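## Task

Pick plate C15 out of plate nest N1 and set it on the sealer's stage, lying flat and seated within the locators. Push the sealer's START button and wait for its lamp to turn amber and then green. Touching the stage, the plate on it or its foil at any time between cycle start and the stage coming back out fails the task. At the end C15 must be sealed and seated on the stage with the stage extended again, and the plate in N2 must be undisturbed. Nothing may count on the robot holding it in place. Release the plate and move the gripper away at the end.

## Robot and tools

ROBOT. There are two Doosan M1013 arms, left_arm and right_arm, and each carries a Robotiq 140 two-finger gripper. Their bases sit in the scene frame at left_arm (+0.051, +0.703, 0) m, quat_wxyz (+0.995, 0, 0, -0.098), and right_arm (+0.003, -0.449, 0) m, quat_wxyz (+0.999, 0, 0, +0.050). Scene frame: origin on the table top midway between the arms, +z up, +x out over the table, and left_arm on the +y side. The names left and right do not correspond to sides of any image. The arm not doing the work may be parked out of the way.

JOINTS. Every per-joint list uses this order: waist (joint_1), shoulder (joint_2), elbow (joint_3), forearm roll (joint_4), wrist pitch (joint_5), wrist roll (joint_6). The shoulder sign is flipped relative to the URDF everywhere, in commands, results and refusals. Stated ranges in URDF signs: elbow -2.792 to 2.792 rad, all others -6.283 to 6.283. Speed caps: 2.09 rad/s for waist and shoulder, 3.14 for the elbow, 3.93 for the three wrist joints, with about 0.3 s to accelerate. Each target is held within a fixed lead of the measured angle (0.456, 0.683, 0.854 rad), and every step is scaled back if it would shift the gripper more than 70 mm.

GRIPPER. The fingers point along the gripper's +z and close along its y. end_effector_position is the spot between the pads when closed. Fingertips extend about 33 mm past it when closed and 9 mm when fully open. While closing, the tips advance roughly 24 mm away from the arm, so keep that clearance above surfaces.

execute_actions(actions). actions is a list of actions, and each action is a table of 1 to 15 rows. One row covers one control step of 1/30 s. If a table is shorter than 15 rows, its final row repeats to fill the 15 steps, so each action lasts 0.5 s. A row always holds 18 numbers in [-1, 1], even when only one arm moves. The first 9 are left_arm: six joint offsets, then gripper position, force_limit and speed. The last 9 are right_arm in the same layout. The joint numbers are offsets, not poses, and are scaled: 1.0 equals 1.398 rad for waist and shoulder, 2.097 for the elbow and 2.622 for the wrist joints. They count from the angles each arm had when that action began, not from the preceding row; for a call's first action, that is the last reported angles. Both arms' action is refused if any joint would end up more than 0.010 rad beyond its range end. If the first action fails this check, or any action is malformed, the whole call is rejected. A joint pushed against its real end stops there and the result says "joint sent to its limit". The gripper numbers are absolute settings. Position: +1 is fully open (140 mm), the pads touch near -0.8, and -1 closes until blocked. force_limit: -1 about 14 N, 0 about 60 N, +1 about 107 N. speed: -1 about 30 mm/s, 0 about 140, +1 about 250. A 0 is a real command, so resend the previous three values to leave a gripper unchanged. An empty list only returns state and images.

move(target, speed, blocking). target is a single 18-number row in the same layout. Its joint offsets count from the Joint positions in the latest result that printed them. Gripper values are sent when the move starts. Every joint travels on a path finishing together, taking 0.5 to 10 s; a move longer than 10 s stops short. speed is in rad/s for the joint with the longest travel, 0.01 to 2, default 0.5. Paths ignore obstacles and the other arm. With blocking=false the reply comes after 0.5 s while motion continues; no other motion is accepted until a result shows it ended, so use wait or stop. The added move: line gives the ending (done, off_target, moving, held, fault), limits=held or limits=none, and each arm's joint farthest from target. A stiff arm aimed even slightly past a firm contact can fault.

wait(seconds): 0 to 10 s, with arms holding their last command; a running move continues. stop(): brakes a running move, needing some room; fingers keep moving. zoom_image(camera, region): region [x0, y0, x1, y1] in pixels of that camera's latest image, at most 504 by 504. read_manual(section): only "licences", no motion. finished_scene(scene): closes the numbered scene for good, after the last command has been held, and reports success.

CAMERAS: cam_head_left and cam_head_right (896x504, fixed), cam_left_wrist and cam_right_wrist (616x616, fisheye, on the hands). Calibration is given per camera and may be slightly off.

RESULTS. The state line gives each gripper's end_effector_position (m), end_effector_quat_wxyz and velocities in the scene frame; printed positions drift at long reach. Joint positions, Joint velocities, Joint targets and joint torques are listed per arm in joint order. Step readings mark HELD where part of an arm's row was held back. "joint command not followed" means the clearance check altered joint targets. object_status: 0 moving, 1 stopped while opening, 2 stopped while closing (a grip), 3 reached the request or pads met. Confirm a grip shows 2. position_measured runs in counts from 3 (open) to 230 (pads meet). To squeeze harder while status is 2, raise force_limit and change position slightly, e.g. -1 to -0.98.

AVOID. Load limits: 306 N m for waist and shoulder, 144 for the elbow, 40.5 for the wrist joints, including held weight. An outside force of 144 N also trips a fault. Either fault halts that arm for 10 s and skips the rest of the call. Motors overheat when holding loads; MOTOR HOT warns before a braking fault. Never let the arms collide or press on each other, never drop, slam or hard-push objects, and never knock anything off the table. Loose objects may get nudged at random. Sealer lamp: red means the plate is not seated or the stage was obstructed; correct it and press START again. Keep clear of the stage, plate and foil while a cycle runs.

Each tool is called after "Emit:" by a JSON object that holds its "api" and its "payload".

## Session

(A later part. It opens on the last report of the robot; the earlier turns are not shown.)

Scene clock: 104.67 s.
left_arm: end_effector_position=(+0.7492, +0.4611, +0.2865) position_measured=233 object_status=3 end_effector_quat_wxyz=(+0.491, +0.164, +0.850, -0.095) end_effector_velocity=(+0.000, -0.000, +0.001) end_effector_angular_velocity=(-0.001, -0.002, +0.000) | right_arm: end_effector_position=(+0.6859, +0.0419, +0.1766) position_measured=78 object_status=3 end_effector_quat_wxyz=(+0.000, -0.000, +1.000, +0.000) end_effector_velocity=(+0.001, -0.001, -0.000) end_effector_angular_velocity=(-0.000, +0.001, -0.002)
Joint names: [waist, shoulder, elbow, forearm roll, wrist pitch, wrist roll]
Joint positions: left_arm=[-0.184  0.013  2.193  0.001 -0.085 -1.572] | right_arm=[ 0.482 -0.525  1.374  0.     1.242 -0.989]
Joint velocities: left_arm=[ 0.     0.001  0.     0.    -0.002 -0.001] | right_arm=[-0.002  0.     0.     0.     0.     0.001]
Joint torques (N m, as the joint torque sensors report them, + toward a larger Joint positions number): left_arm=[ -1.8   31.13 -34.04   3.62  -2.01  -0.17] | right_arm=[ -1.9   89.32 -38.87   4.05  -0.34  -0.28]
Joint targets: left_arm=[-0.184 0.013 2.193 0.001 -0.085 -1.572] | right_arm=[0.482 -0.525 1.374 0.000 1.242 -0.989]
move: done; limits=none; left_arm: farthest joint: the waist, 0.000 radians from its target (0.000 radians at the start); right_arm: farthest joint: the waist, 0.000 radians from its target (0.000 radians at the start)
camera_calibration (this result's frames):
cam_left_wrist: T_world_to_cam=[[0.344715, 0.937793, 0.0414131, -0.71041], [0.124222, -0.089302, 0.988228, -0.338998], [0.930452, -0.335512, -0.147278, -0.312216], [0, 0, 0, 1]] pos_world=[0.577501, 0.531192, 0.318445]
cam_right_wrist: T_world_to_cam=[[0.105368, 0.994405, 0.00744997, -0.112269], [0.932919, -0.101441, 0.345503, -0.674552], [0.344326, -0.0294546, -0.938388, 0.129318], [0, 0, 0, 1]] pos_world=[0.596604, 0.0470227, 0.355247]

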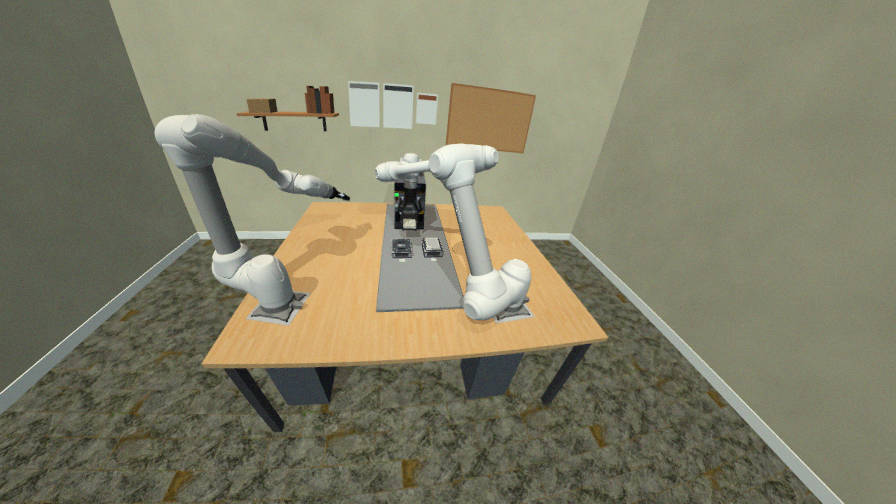

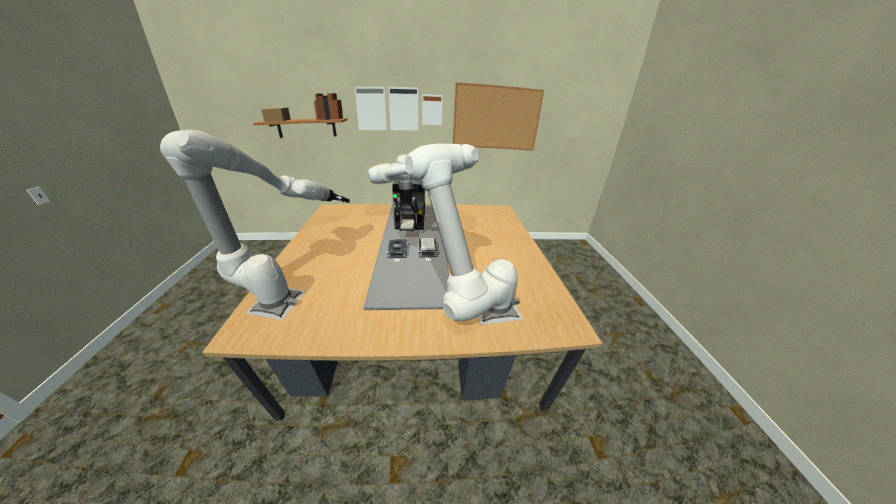

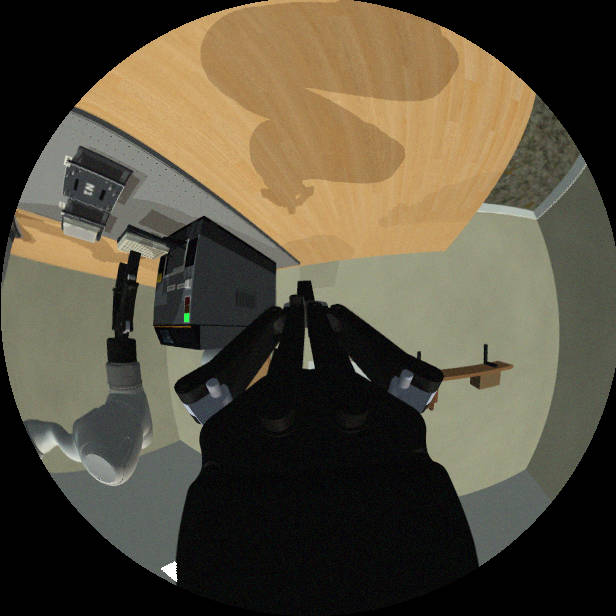

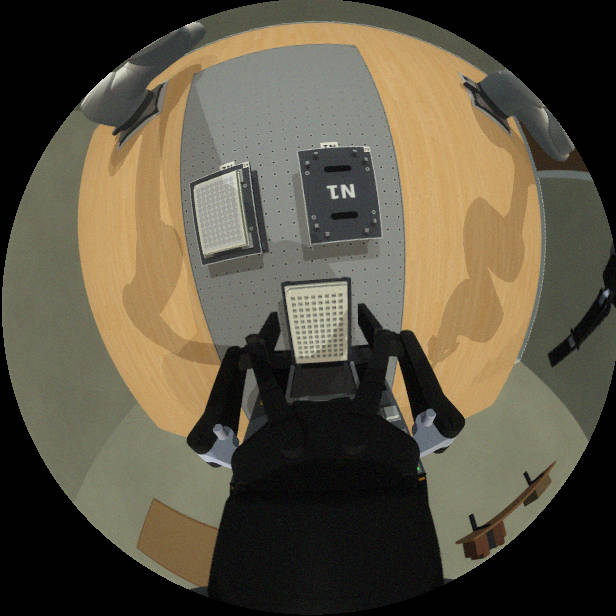

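Emit:
{"api": "move", "payload": {"target": [0,0,0,0,0,0,-1,0,0, 0,0.012,-0.0165,0,0.019,0,0.4,-0.5,-0.6], "speed": 0.3}}

Emit:
{"api": "move", "payload": {"target": [0,0,0,0,0,0,-1,0,0, 0,0.292,0.22,0,-0.02,0,0.4,-0.5,-0.6], "speed": 0.8}}

Emit:
{"api": "move", "payload": {"target": [-0.215,0,0,0,0,0,-1,0,0, -0.45,0,0,0,0,0,0.4,-0.5,-0.6], "speed": 0.8}}

Emit:
{"api": "move", "payload": {"target": [0,-0.179,-0.076,0,-0.034,0,-1,0,0, 0,0,0,0,0,0,0.4,-0.5,-0.6], "speed": 0.5}}

Emit:
{"api": "move", "payload": {"target": [0,-0.058,-0.054,0,0.0115,0,-1,0,0, 0,0,0,0,0,0,0.4,-0.5,-0.6], "speed": 0.2}}

Scene clock: 106.47 s.
left_arm: end_effector_position=(+0.7492, +0.4611, +0.2865) position_measured=233 object_status=3 end_effector_quat_wxyz=(+0.491, +0.164, +0.850, -0.095) end_effector_velocity=(+0.000, -0.000, -0.000) end_effector_angular_velocity=(+0.000, -0.001, -0.000) | right_arm: end_effector_position=(+0.6859, +0.0420, +0.2091) position_measured=78 object_status=3 end_effector_quat_wxyz=(+0.001, -0.000, +1.000, +0.001) end_effector_velocity=(-0.001, +0.001, +0.000) end_effector_angular_velocity=(+0.000, -0.001, +0.001)
Joint names: [waist, shoulder, elbow, forearm roll, wrist pitch, wrist roll]
Joint positions: left_arm=[-0.184  0.013  2.193  0.001 -0.085 -1.572] | right_arm=[ 0.482 -0.508  1.339  0.     1.292 -0.989]
Joint velocities: left_arm=[ 0.    -0.     0.     0.001 -0.001 -0.   ] | right_arm=[ 0.002  0.    -0.    -0.    -0.     0.   ]
Joint torques (N m, as the joint torque sensors report them, + toward a larger Joint positions number): left_arm=[ -0.11  31.76 -34.11   3.76  -2.04  -0.12] | right_arm=[ -3.16  89.07 -39.35   4.    -0.45  -0.35]
Joint targets: left_arm=[-0.184 0.013 2.193 0.001 -0.085 -1.572] | right_arm=[0.482 -0.508 1.339 0.000 1.292 -0.989]
move: done; limits=none; left_arm: farthest joint: the waist, 0.000 radians from its target (0.000 radians at the start); right_arm: farthest joint: the waist, 0.000 radians from its target (0.000 radians at the start)
camera_calibration (this result's frames):
cam_left_wrist: T_world_to_cam=[[0.344715, 0.937793, 0.0414131, -0.71041], [0.124222, -0.089302, 0.988228, -0.338998], [0.930452, -0.335512, -0.147279, -0.312216], [0, 0, 0, 1]] pos_world=[0.577501, 0.531192, 0.318445]
cam_right_wrist: T_world_to_cam=[[0.105336, 0.994401, 0.00842991, -0.112704], [0.932479, -0.101715, 0.346609, -0.685715], [0.345526, -0.0286496, -0.937972, 0.158893], [0, 0, 0, 1]] pos_world=[0.596385, 0.0468779, 0.387662]

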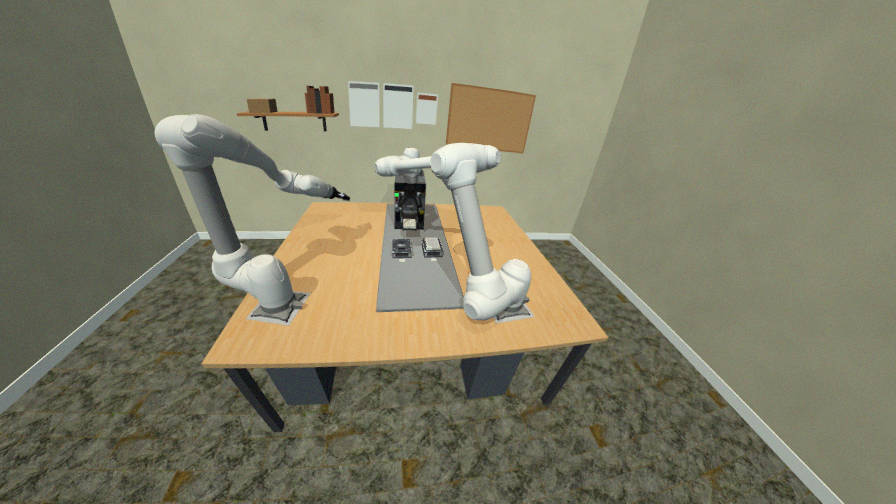

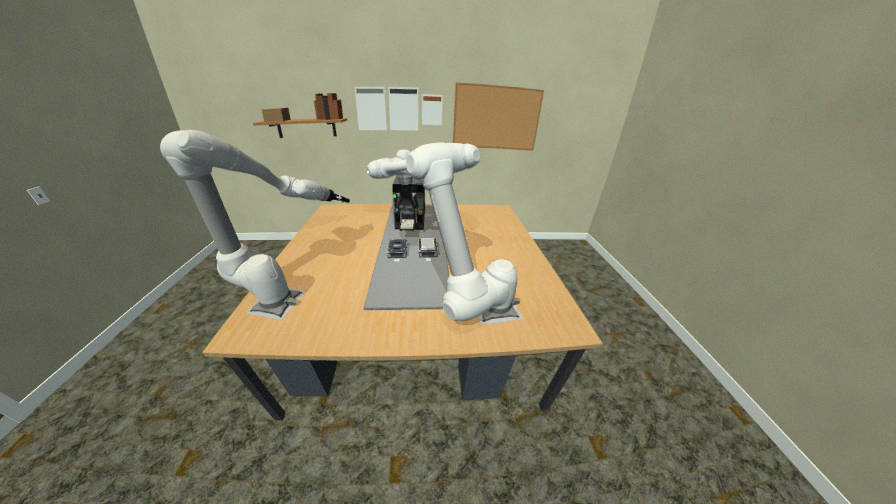

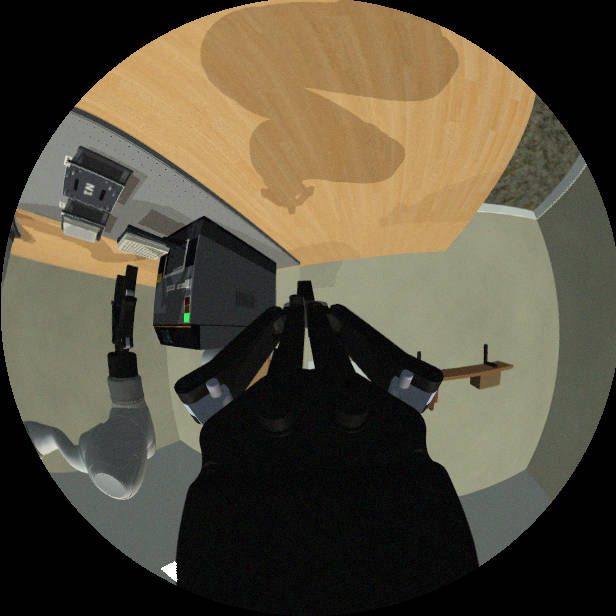

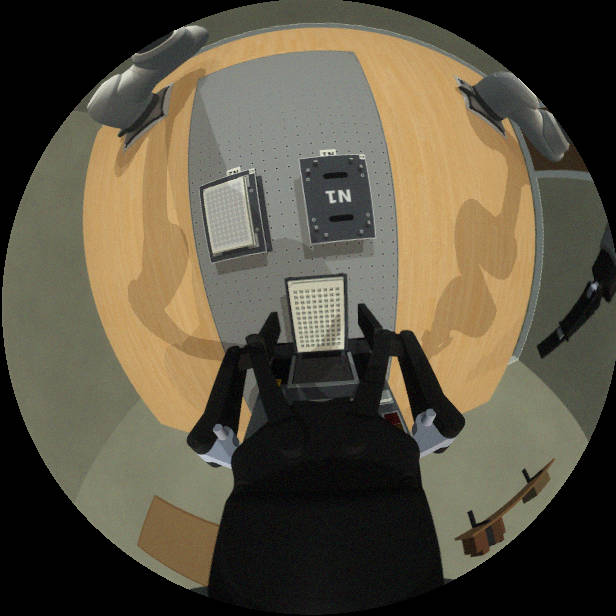

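Scene clock: 107.53 s.
left_arm: end_effector_position=(+0.7492, +0.4611, +0.2865) position_measured=233 object_status=3 end_effector_quat_wxyz=(+0.491, +0.164, +0.850, -0.095) end_effector_velocity=(-0.000, -0.000, -0.000) end_effector_angular_velocity=(+0.001, +0.000, -0.000) | right_arm: end_effector_position=(+0.4780, -0.0949, +0.2560) position_measured=78 object_status=3 end_effector_quat_wxyz=(+0.001, -0.000, +1.000, +0.001) end_effector_velocity=(-0.001, -0.000, -0.001) end_effector_angular_velocity=(-0.001, +0.001, -0.001)
Joint names: [waist, shoulder, elbow, forearm roll, wrist pitch, wrist roll]
Joint positions: left_arm=[-0.184  0.013  2.193  0.001 -0.085 -1.572] | right_arm=[ 0.482 -0.1    1.801  0.     1.24  -0.989]
Joint velocities: left_arm=[-0. -0. -0.  0.  0.  0.] | right_arm=[-0.    -0.     0.002  0.    -0.     0.   ]
Joint torques (N m, as the joint torque sensors report them, + toward a larger Joint positions number): left_arm=[ -1.68  30.46 -34.18   3.56  -2.24   0.02] | right_arm=[ -2.86  50.57 -38.59   4.07  -0.29  -0.34]
Joint targets: left_arm=[-0.184 0.013 2.193 0.001 -0.085 -1.572] | right_arm=[0.482 -0.100 1.801 0.000 1.240 -0.989]
move: done; limits=none; left_arm: farthest joint: the waist, 0.000 radians from its target (0.000 radians at the start); right_arm: farthest joint: the waist, 0.000 radians from its target (0.000 radians at the start)
camera_calibration (this result's frames):
cam_left_wrist: T_world_to_cam=[[0.344715, 0.937793, 0.0414131, -0.71041], [0.124222, -0.0893019, 0.988228, -0.338998], [0.930452, -0.335512, -0.147278, -0.312216], [0, 0, 0, 1]] pos_world=[0.577501, 0.531192, 0.318445]
cam_right_wrist: T_world_to_cam=[[0.105363, 0.994401, 0.00801972, 0.0450133], [0.932659, -0.101613, 0.346152, -0.522024], [0.345029, -0.028992, -0.938144, 0.271018], [0, 0, 0, 1]] pos_world=[0.388619, -0.0899483, 0.434592]

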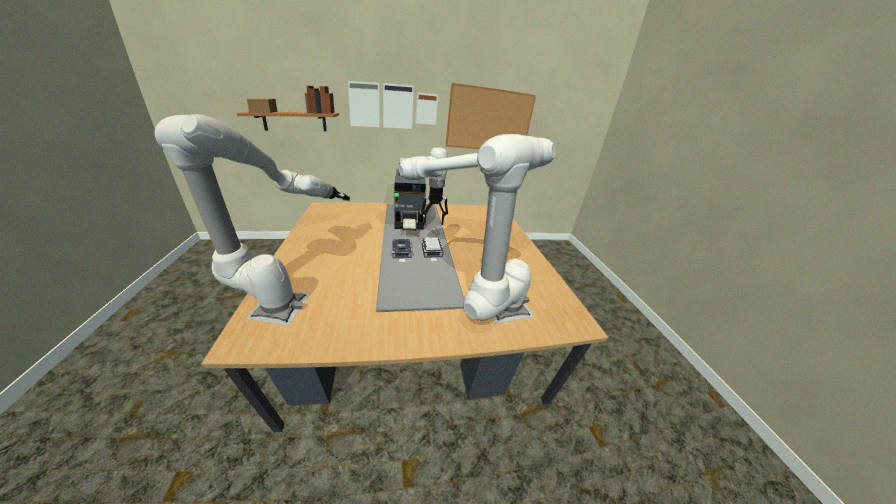

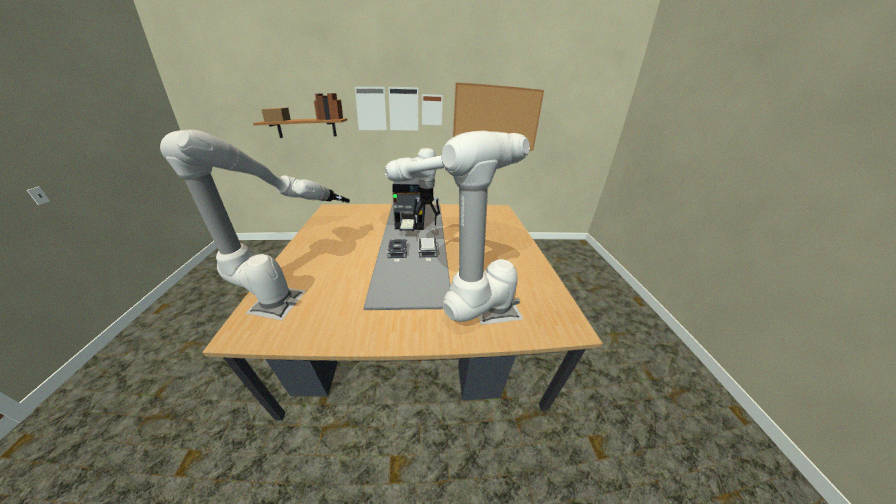

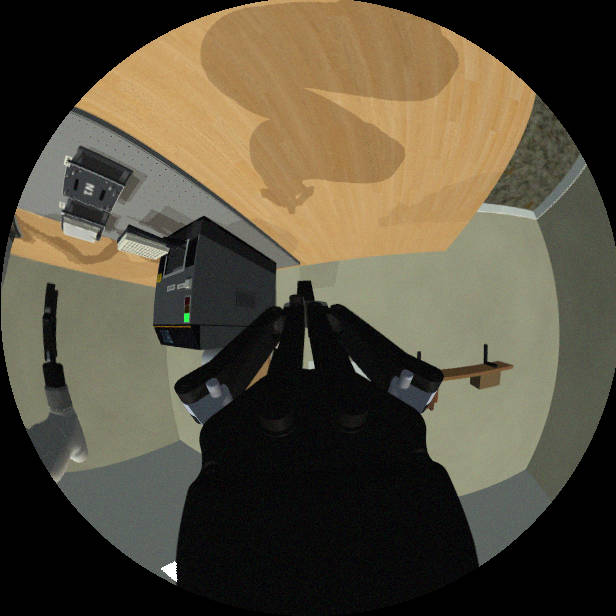

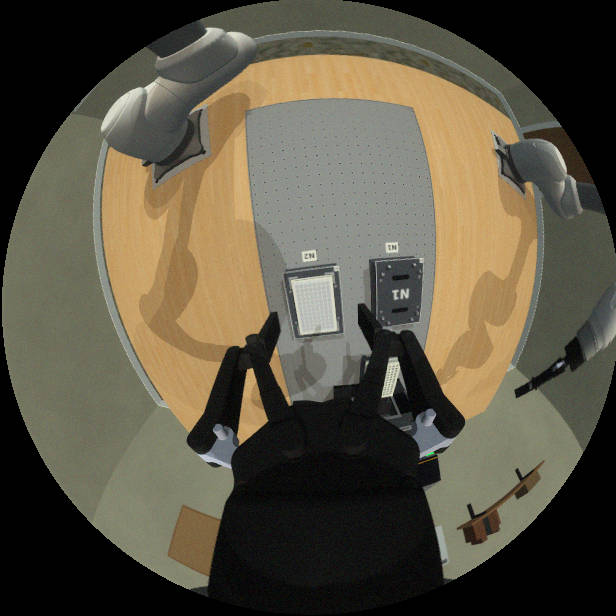

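Scene clock: 108.80 s.
left_arm: end_effector_position=(+0.6462, +0.2652, +0.2865) position_measured=233 object_status=3 end_effector_quat_wxyz=(+0.471, +0.289, +0.816, -0.167) end_effector_velocity=(+0.000, -0.000, +0.000) end_effector_angular_velocity=(-0.001, -0.000, +0.000) | right_arm: end_effector_position=(+0.5955, -0.4420, +0.2560) position_measured=78 object_status=3 end_effector_quat_wxyz=(+0.001, +0.309, +0.951, +0.000) end_effector_velocity=(+0.000, +0.000, +0.000) end_effector_angular_velocity=(+0.000, -0.000, -0.001)
Joint names: [waist, shoulder, elbow, forearm roll, wrist pitch, wrist roll]
Joint positions: left_arm=[-0.485  0.013  2.193  0.001 -0.085 -1.572] | right_arm=[-0.147 -0.1    1.801  0.     1.24  -0.989]
Joint velocities: left_arm=[-0.    -0.    -0.     0.001 -0.001 -0.002] | right_arm=[ 0.    -0.    -0.     0.     0.     0.001]
Joint torques (N m, as the joint torque sensors report them, + toward a larger Joint positions number): left_arm=[ -0.85  31.72 -34.72   3.47  -2.2   -0.2 ] | right_arm=[ -3.39  49.99 -39.12   4.06  -0.43  -0.31]
Joint targets: left_arm=[-0.485 0.013 2.193 0.001 -0.085 -1.572] | right_arm=[-0.147 -0.100 1.801 0.000 1.240 -0.989]
move: done; limits=none; left_arm: farthest joint: the waist, 0.000 radians from its target (0.301 radians at the start); right_arm: farthest joint: the waist, 0.000 radians from its target (0.629 radians at the start)
camera_calibration (this result's frames):
cam_left_wrist: T_world_to_cam=[[0.606909, 0.793691, 0.0414129, -0.622372], [0.0922138, -0.122076, 0.988228, -0.314323], [0.789403, -0.595946, -0.147279, -0.121895], [0, 0, 0, 1]] pos_world=[0.502932, 0.382957, 0.318445]
cam_right_wrist: T_world_to_cam=[[0.670245, 0.742096, 0.00800381, -0.0701275], [0.694386, -0.630888, 0.346134, -0.758904], [0.261914, -0.226437, -0.938151, 0.182633], [0, 0, 0, 1]] pos_world=[0.526141, -0.385387, 0.434581]

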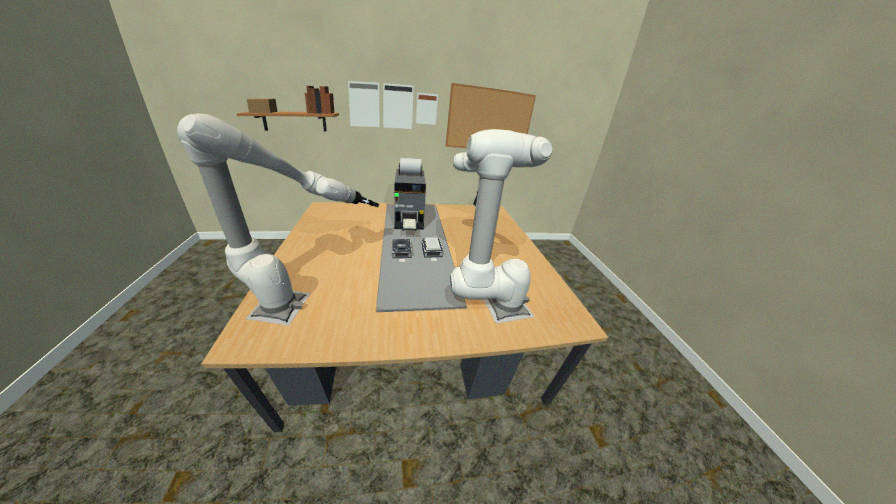

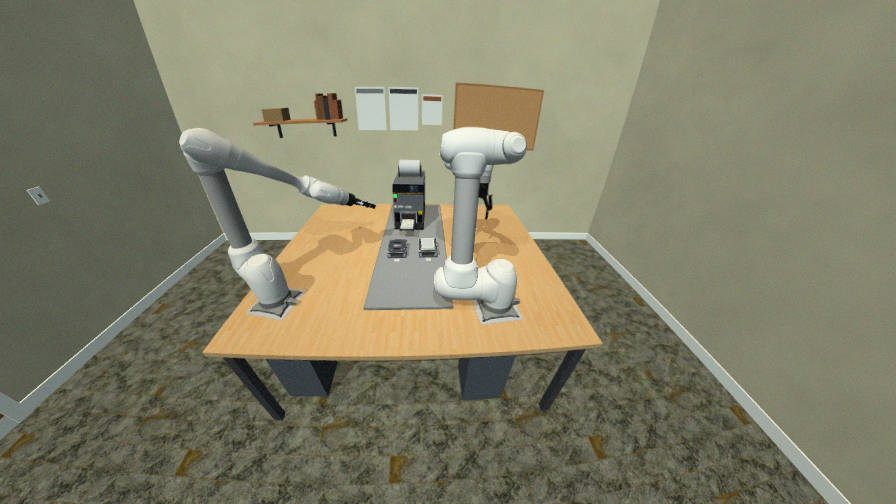

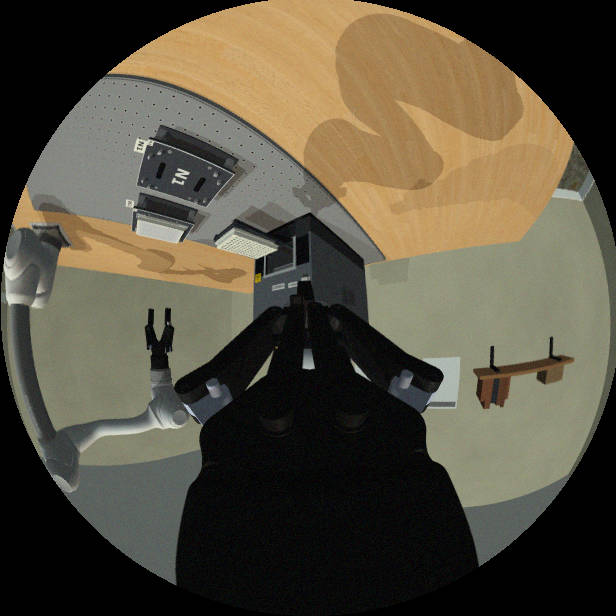

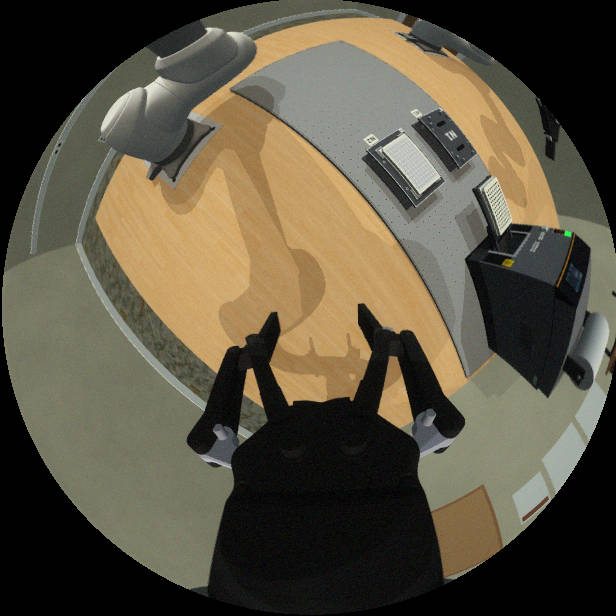

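Scene clock: 109.70 s.
left_arm: end_effector_position=(+0.7414, +0.1880, +0.2284) position_measured=233 object_status=3 end_effector_quat_wxyz=(+0.471, +0.289, +0.817, -0.167) end_effector_velocity=(+0.000, -0.000, -0.001) end_effector_angular_velocity=(+0.001, +0.001, +0.000) | right_arm: end_effector_position=(+0.5955, -0.4420, +0.2560) position_measured=78 object_status=3 end_effector_quat_wxyz=(+0.001, +0.309, +0.951, +0.000) end_effector_velocity=(+0.000, +0.000, +0.000) end_effector_angular_velocity=(-0.001, -0.001, +0.001)
Joint names: [waist, shoulder, elbow, forearm roll, wrist pitch, wrist roll]
Joint positions: left_arm=[-0.485 -0.237  2.033  0.001 -0.174 -1.572] | right_arm=[-0.147 -0.1    1.801  0.     1.24  -0.989]
Joint velocities: left_arm=[-0.    -0.002 -0.    -0.001  0.     0.   ] | right_arm=[ 0.001  0.    -0.001 -0.001  0.     0.   ]
Joint torques (N m, as the joint torque sensors report them, + toward a larger Joint positions number): left_arm=[ -0.13  55.5  -32.39   3.6   -2.19  -0.29] | right_arm=[ -3.43  49.52 -38.64   3.85  -0.42  -0.31]
Joint targets: left_arm=[-0.485 -0.237 2.033 0.001 -0.174 -1.572] | right_arm=[-0.147 -0.100 1.801 0.000 1.240 -0.989]
move: done; limits=none; left_arm: farthest joint: the waist, 0.000 radians from its target (0.000 radians at the start); right_arm: farthest joint: the waist, 0.000 radians from its target (0.000 radians at the start)
camera_calibration (this result's frames):
cam_left_wrist: T_world_to_cam=[[0.607039, 0.793593, 0.0414075, -0.616547], [0.0935488, -0.123108, 0.987974, -0.275876], [0.789147, -0.595865, -0.148971, -0.25104], [0, 0, 0, 1]] pos_world=[0.598184, 0.305739, 0.26069]
cam_right_wrist: T_world_to_cam=[[0.670255, 0.742088, 0.00800388, -0.0701314], [0.694378, -0.630897, 0.346134, -0.758908], [0.261911, -0.22644, -0.938151, 0.182631], [0, 0, 0, 1]] pos_world=[0.526142, -0.385394, 0.434581]

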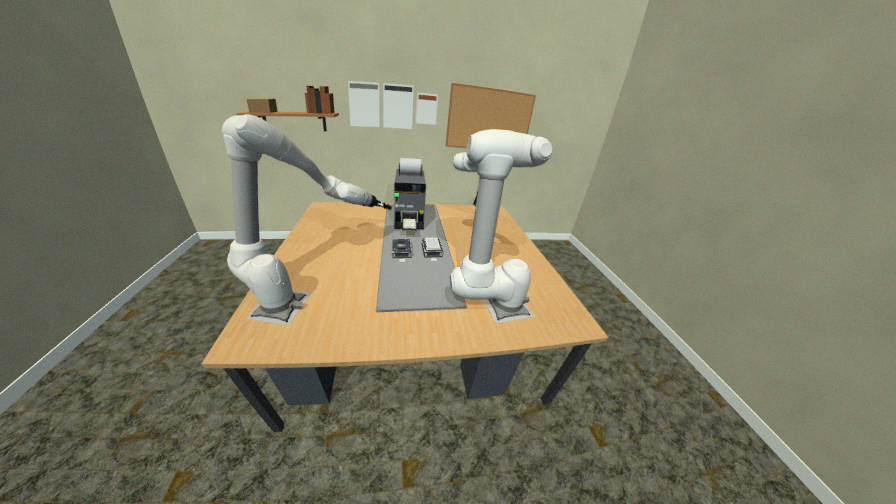

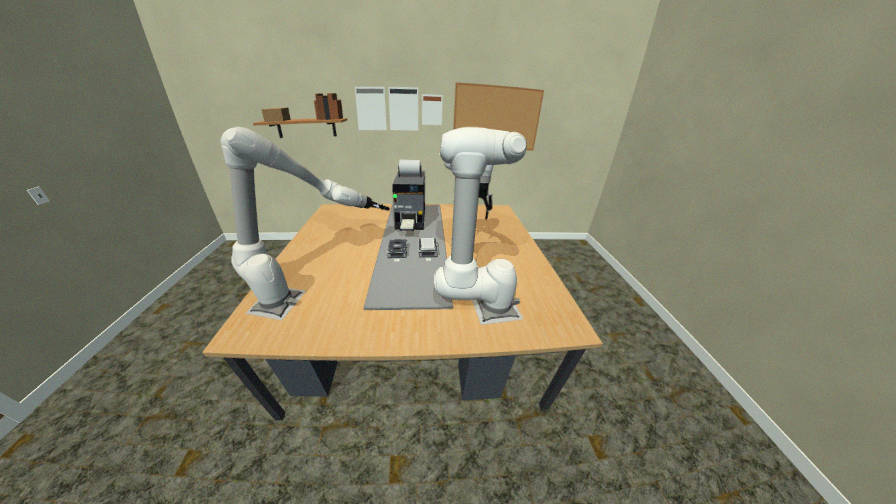

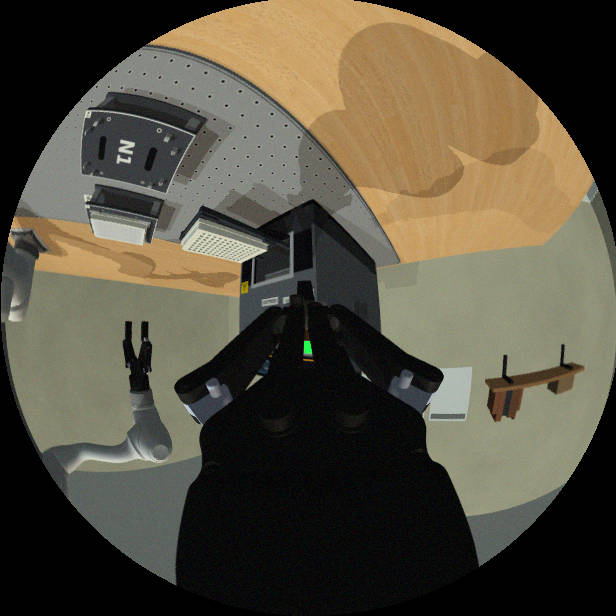

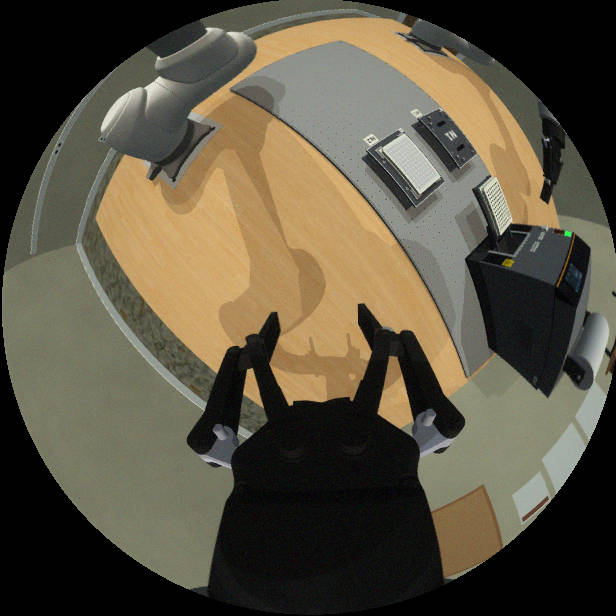

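Scene clock: 110.60 s.
left_arm: end_effector_position=(+0.7880, +0.1502, +0.2292) position_measured=233 object_status=3 end_effector_quat_wxyz=(+0.471, +0.289, +0.816, -0.167) end_effector_velocity=(+0.000, -0.000, +0.000) end_effector_angular_velocity=(+0.001, -0.002, -0.001) | right_arm: end_effector_position=(+0.5955, -0.4420, +0.2560) position_measured=78 object_status=3 end_effector_quat_wxyz=(+0.001, +0.309, +0.951, +0.000) end_effector_velocity=(+0.000, +0.000, -0.000) end_effector_angular_velocity=(-0.000, +0.000, +0.001)
Joint names: [waist, shoulder, elbow, forearm roll, wrist pitch, wrist roll]
Joint positions: left_arm=[-0.485 -0.318  1.92   0.001 -0.144 -1.572] | right_arm=[-0.147 -0.1    1.801  0.     1.24  -0.989]
Joint velocities: left_arm=[-0.     0.    -0.    -0.001 -0.     0.003] | right_arm=[ 0. -0. -0. -0. -0. -0.]
Joint torques (N m, as the joint torque sensors report them, + toward a larger Joint positions number): left_arm=[ -0.4   63.23 -32.36   3.5   -2.04  -0.25] | right_arm=[ -2.84  50.11 -38.94   3.94  -0.41  -0.25]
Joint targets: left_arm=[-0.485 -0.318 1.920 0.001 -0.144 -1.572] | right_arm=[-0.147 -0.100 1.801 0.000 1.240 -0.989]
move: done; limits=none; left_arm: farthest joint: the waist, 0.000 radians from its target (0.000 radians at the start); right_arm: farthest joint: the waist, 0.000 radians from its target (0.000 radians at the start)
camera_calibration (this result's frames):
cam_left_wrist: T_world_to_cam=[[0.606955, 0.793659, 0.04137, -0.614843], [0.0920015, -0.121873, 0.988273, -0.284648], [0.789393, -0.596031, -0.146989, -0.310856], [0, 0, 0, 1]] pos_world=[0.644758, 0.268005, 0.261053]
cam_right_wrist: T_world_to_cam=[[0.670255, 0.742088, 0.00800381, -0.0701315], [0.694378, -0.630897, 0.346134, -0.758908], [0.261911, -0.22644, -0.938151, 0.182631], [0, 0, 0, 1]] pos_world=[0.526142, -0.385394, 0.434581]

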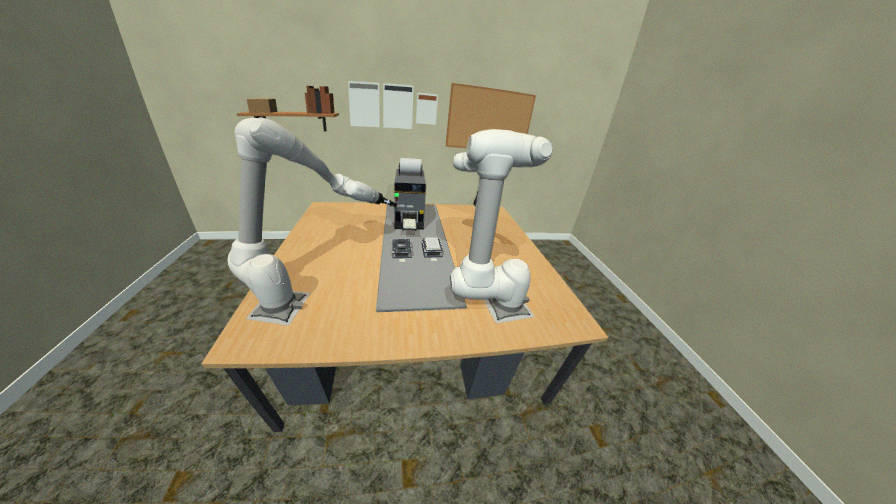

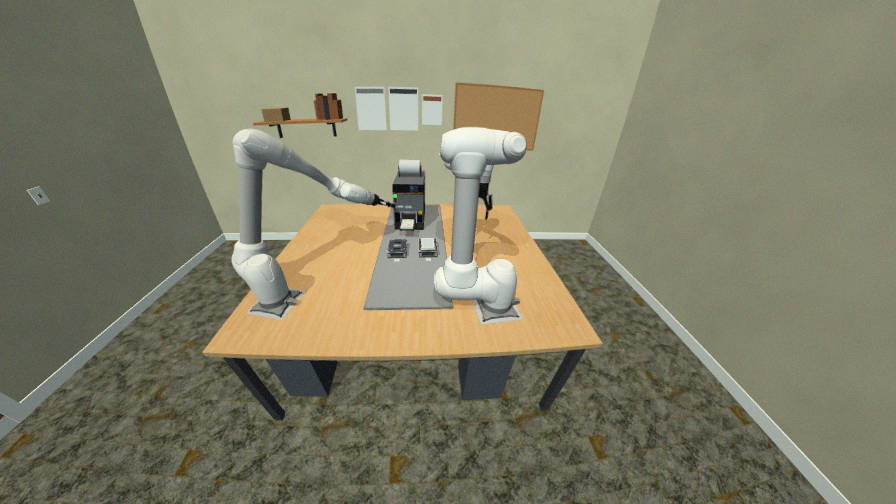

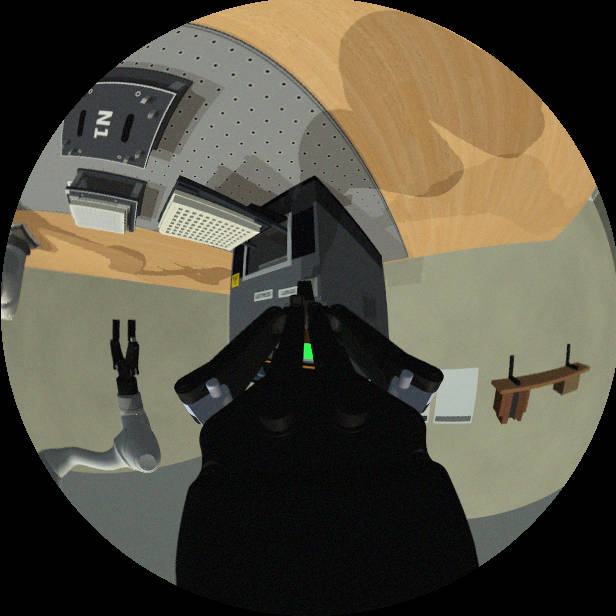

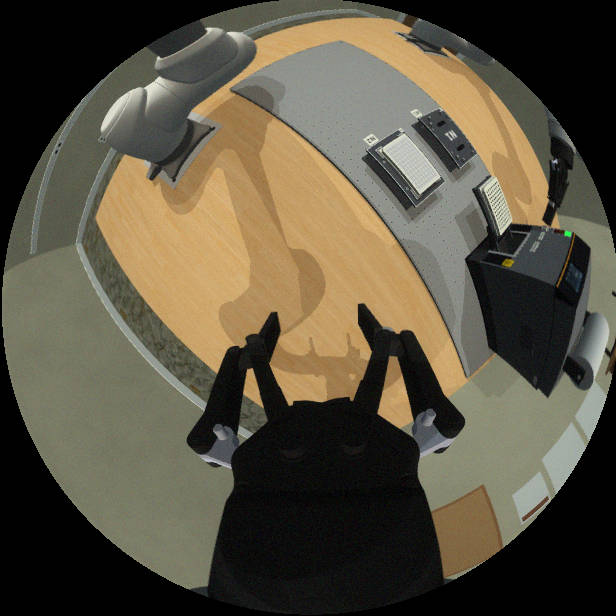

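Emit:
{"api": "execute_actions", "payload": {"actions": []}}

Scene clock: 111.70 s.
left_arm: end_effector_position=(+0.7881, +0.1502, +0.2292) position_measured=233 object_status=3 end_effector_quat_wxyz=(+0.471, +0.289, +0.816, -0.167) end_effector_velocity=(-0.000, -0.000, -0.000) end_effector_angular_velocity=(+0.001, -0.000, -0.001) | right_arm: end_effector_position=(+0.5955, -0.4420, +0.2560) position_measured=78 object_status=3 end_effector_quat_wxyz=(+0.001, +0.309, +0.951, +0.000) end_effector_velocity=(-0.000, +0.001, -0.000) end_effector_angular_velocity=(-0.000, +0.000, +0.001)
Joint names: [waist, shoulder, elbow, forearm roll, wrist pitch, wrist roll]
Joint positions: left_arm=[-0.485 -0.318  1.92   0.001 -0.144 -1.572] | right_arm=[-0.147 -0.1    1.801  0.     1.24  -0.989]
Joint velocities: left_arm=[-0.    -0.     0.     0.001 -0.     0.   ] | right_arm=[ 0.001  0.     0.    -0.    -0.     0.   ]
Joint torques (N m, as the joint torque sensors report them, + toward a larger Joint positions number): left_arm=[ -0.91  64.18 -33.15   3.44  -2.04  -0.13] | right_arm=[ -3.47  50.34 -38.9    3.91  -0.37  -0.32]
Joint targets: left_arm=[-0.485 -0.318 1.920 0.001 -0.144 -1.572] | right_arm=[-0.147 -0.100 1.801 0.000 1.240 -0.989]
camera_calibration (this result's frames):
cam_left_wrist: T_world_to_cam=[[0.606955, 0.793659, 0.0413696, -0.614843], [0.0919971, -0.121869, 0.988273, -0.284648], [0.789394, -0.596032, -0.146983, -0.310876], [0, 0, 0, 1]] pos_world=[0.644772, 0.267993, 0.261052]
cam_right_wrist: T_world_to_cam=[[0.670255, 0.742088, 0.00800375, -0.0701314], [0.694378, -0.630897, 0.346134, -0.758908], [0.261911, -0.22644, -0.938151, 0.182631], [0, 0, 0, 1]] pos_world=[0.526142, -0.385394, 0.434581]

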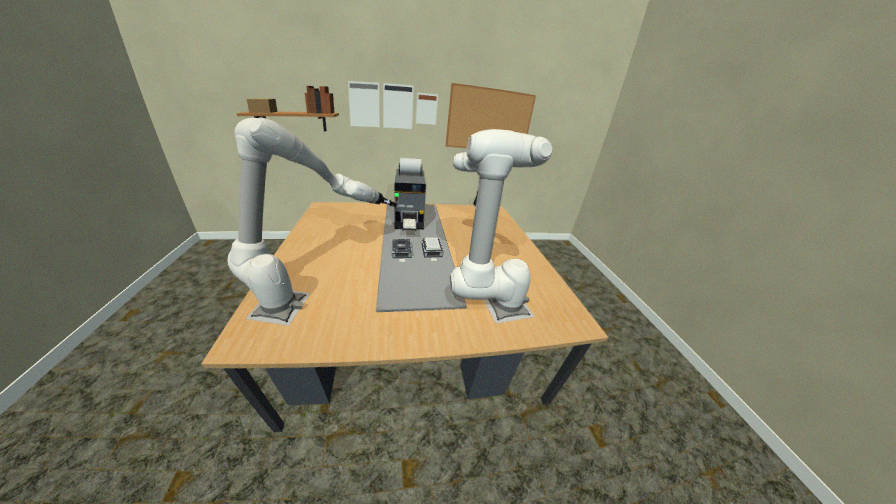

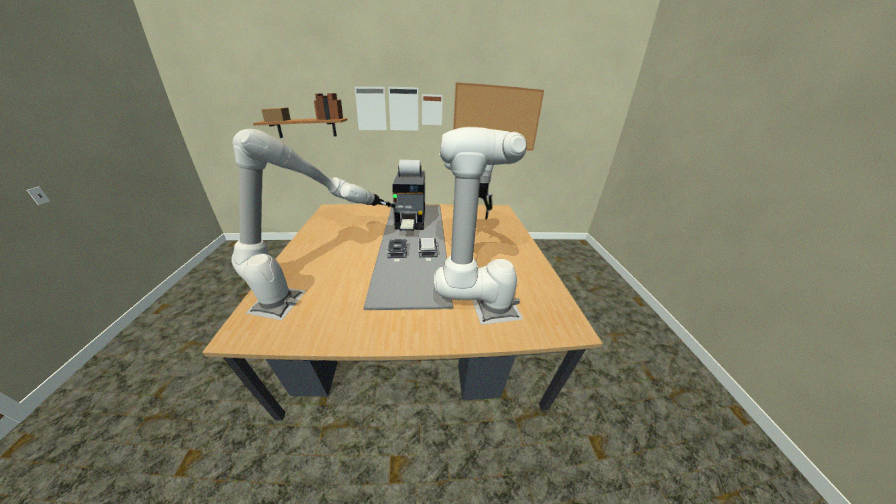

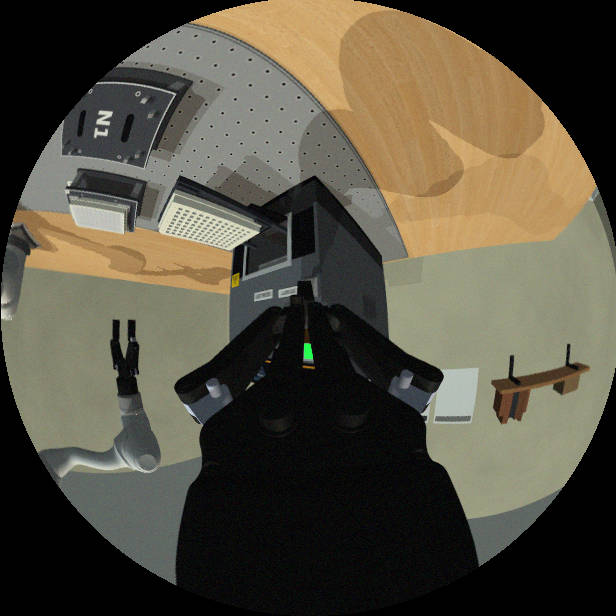

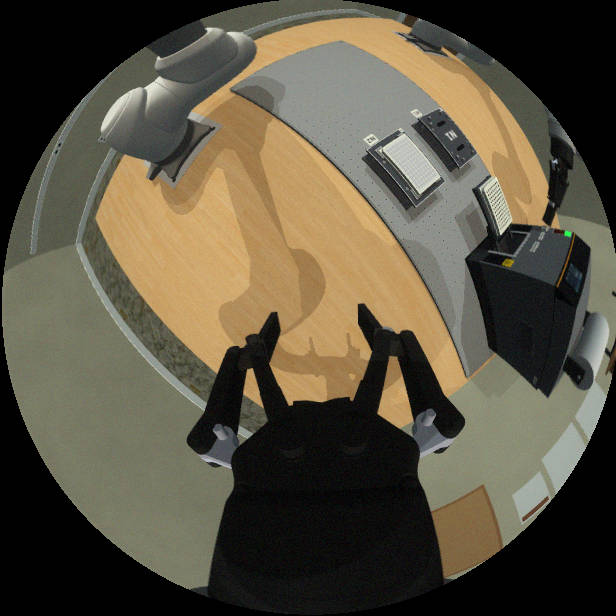

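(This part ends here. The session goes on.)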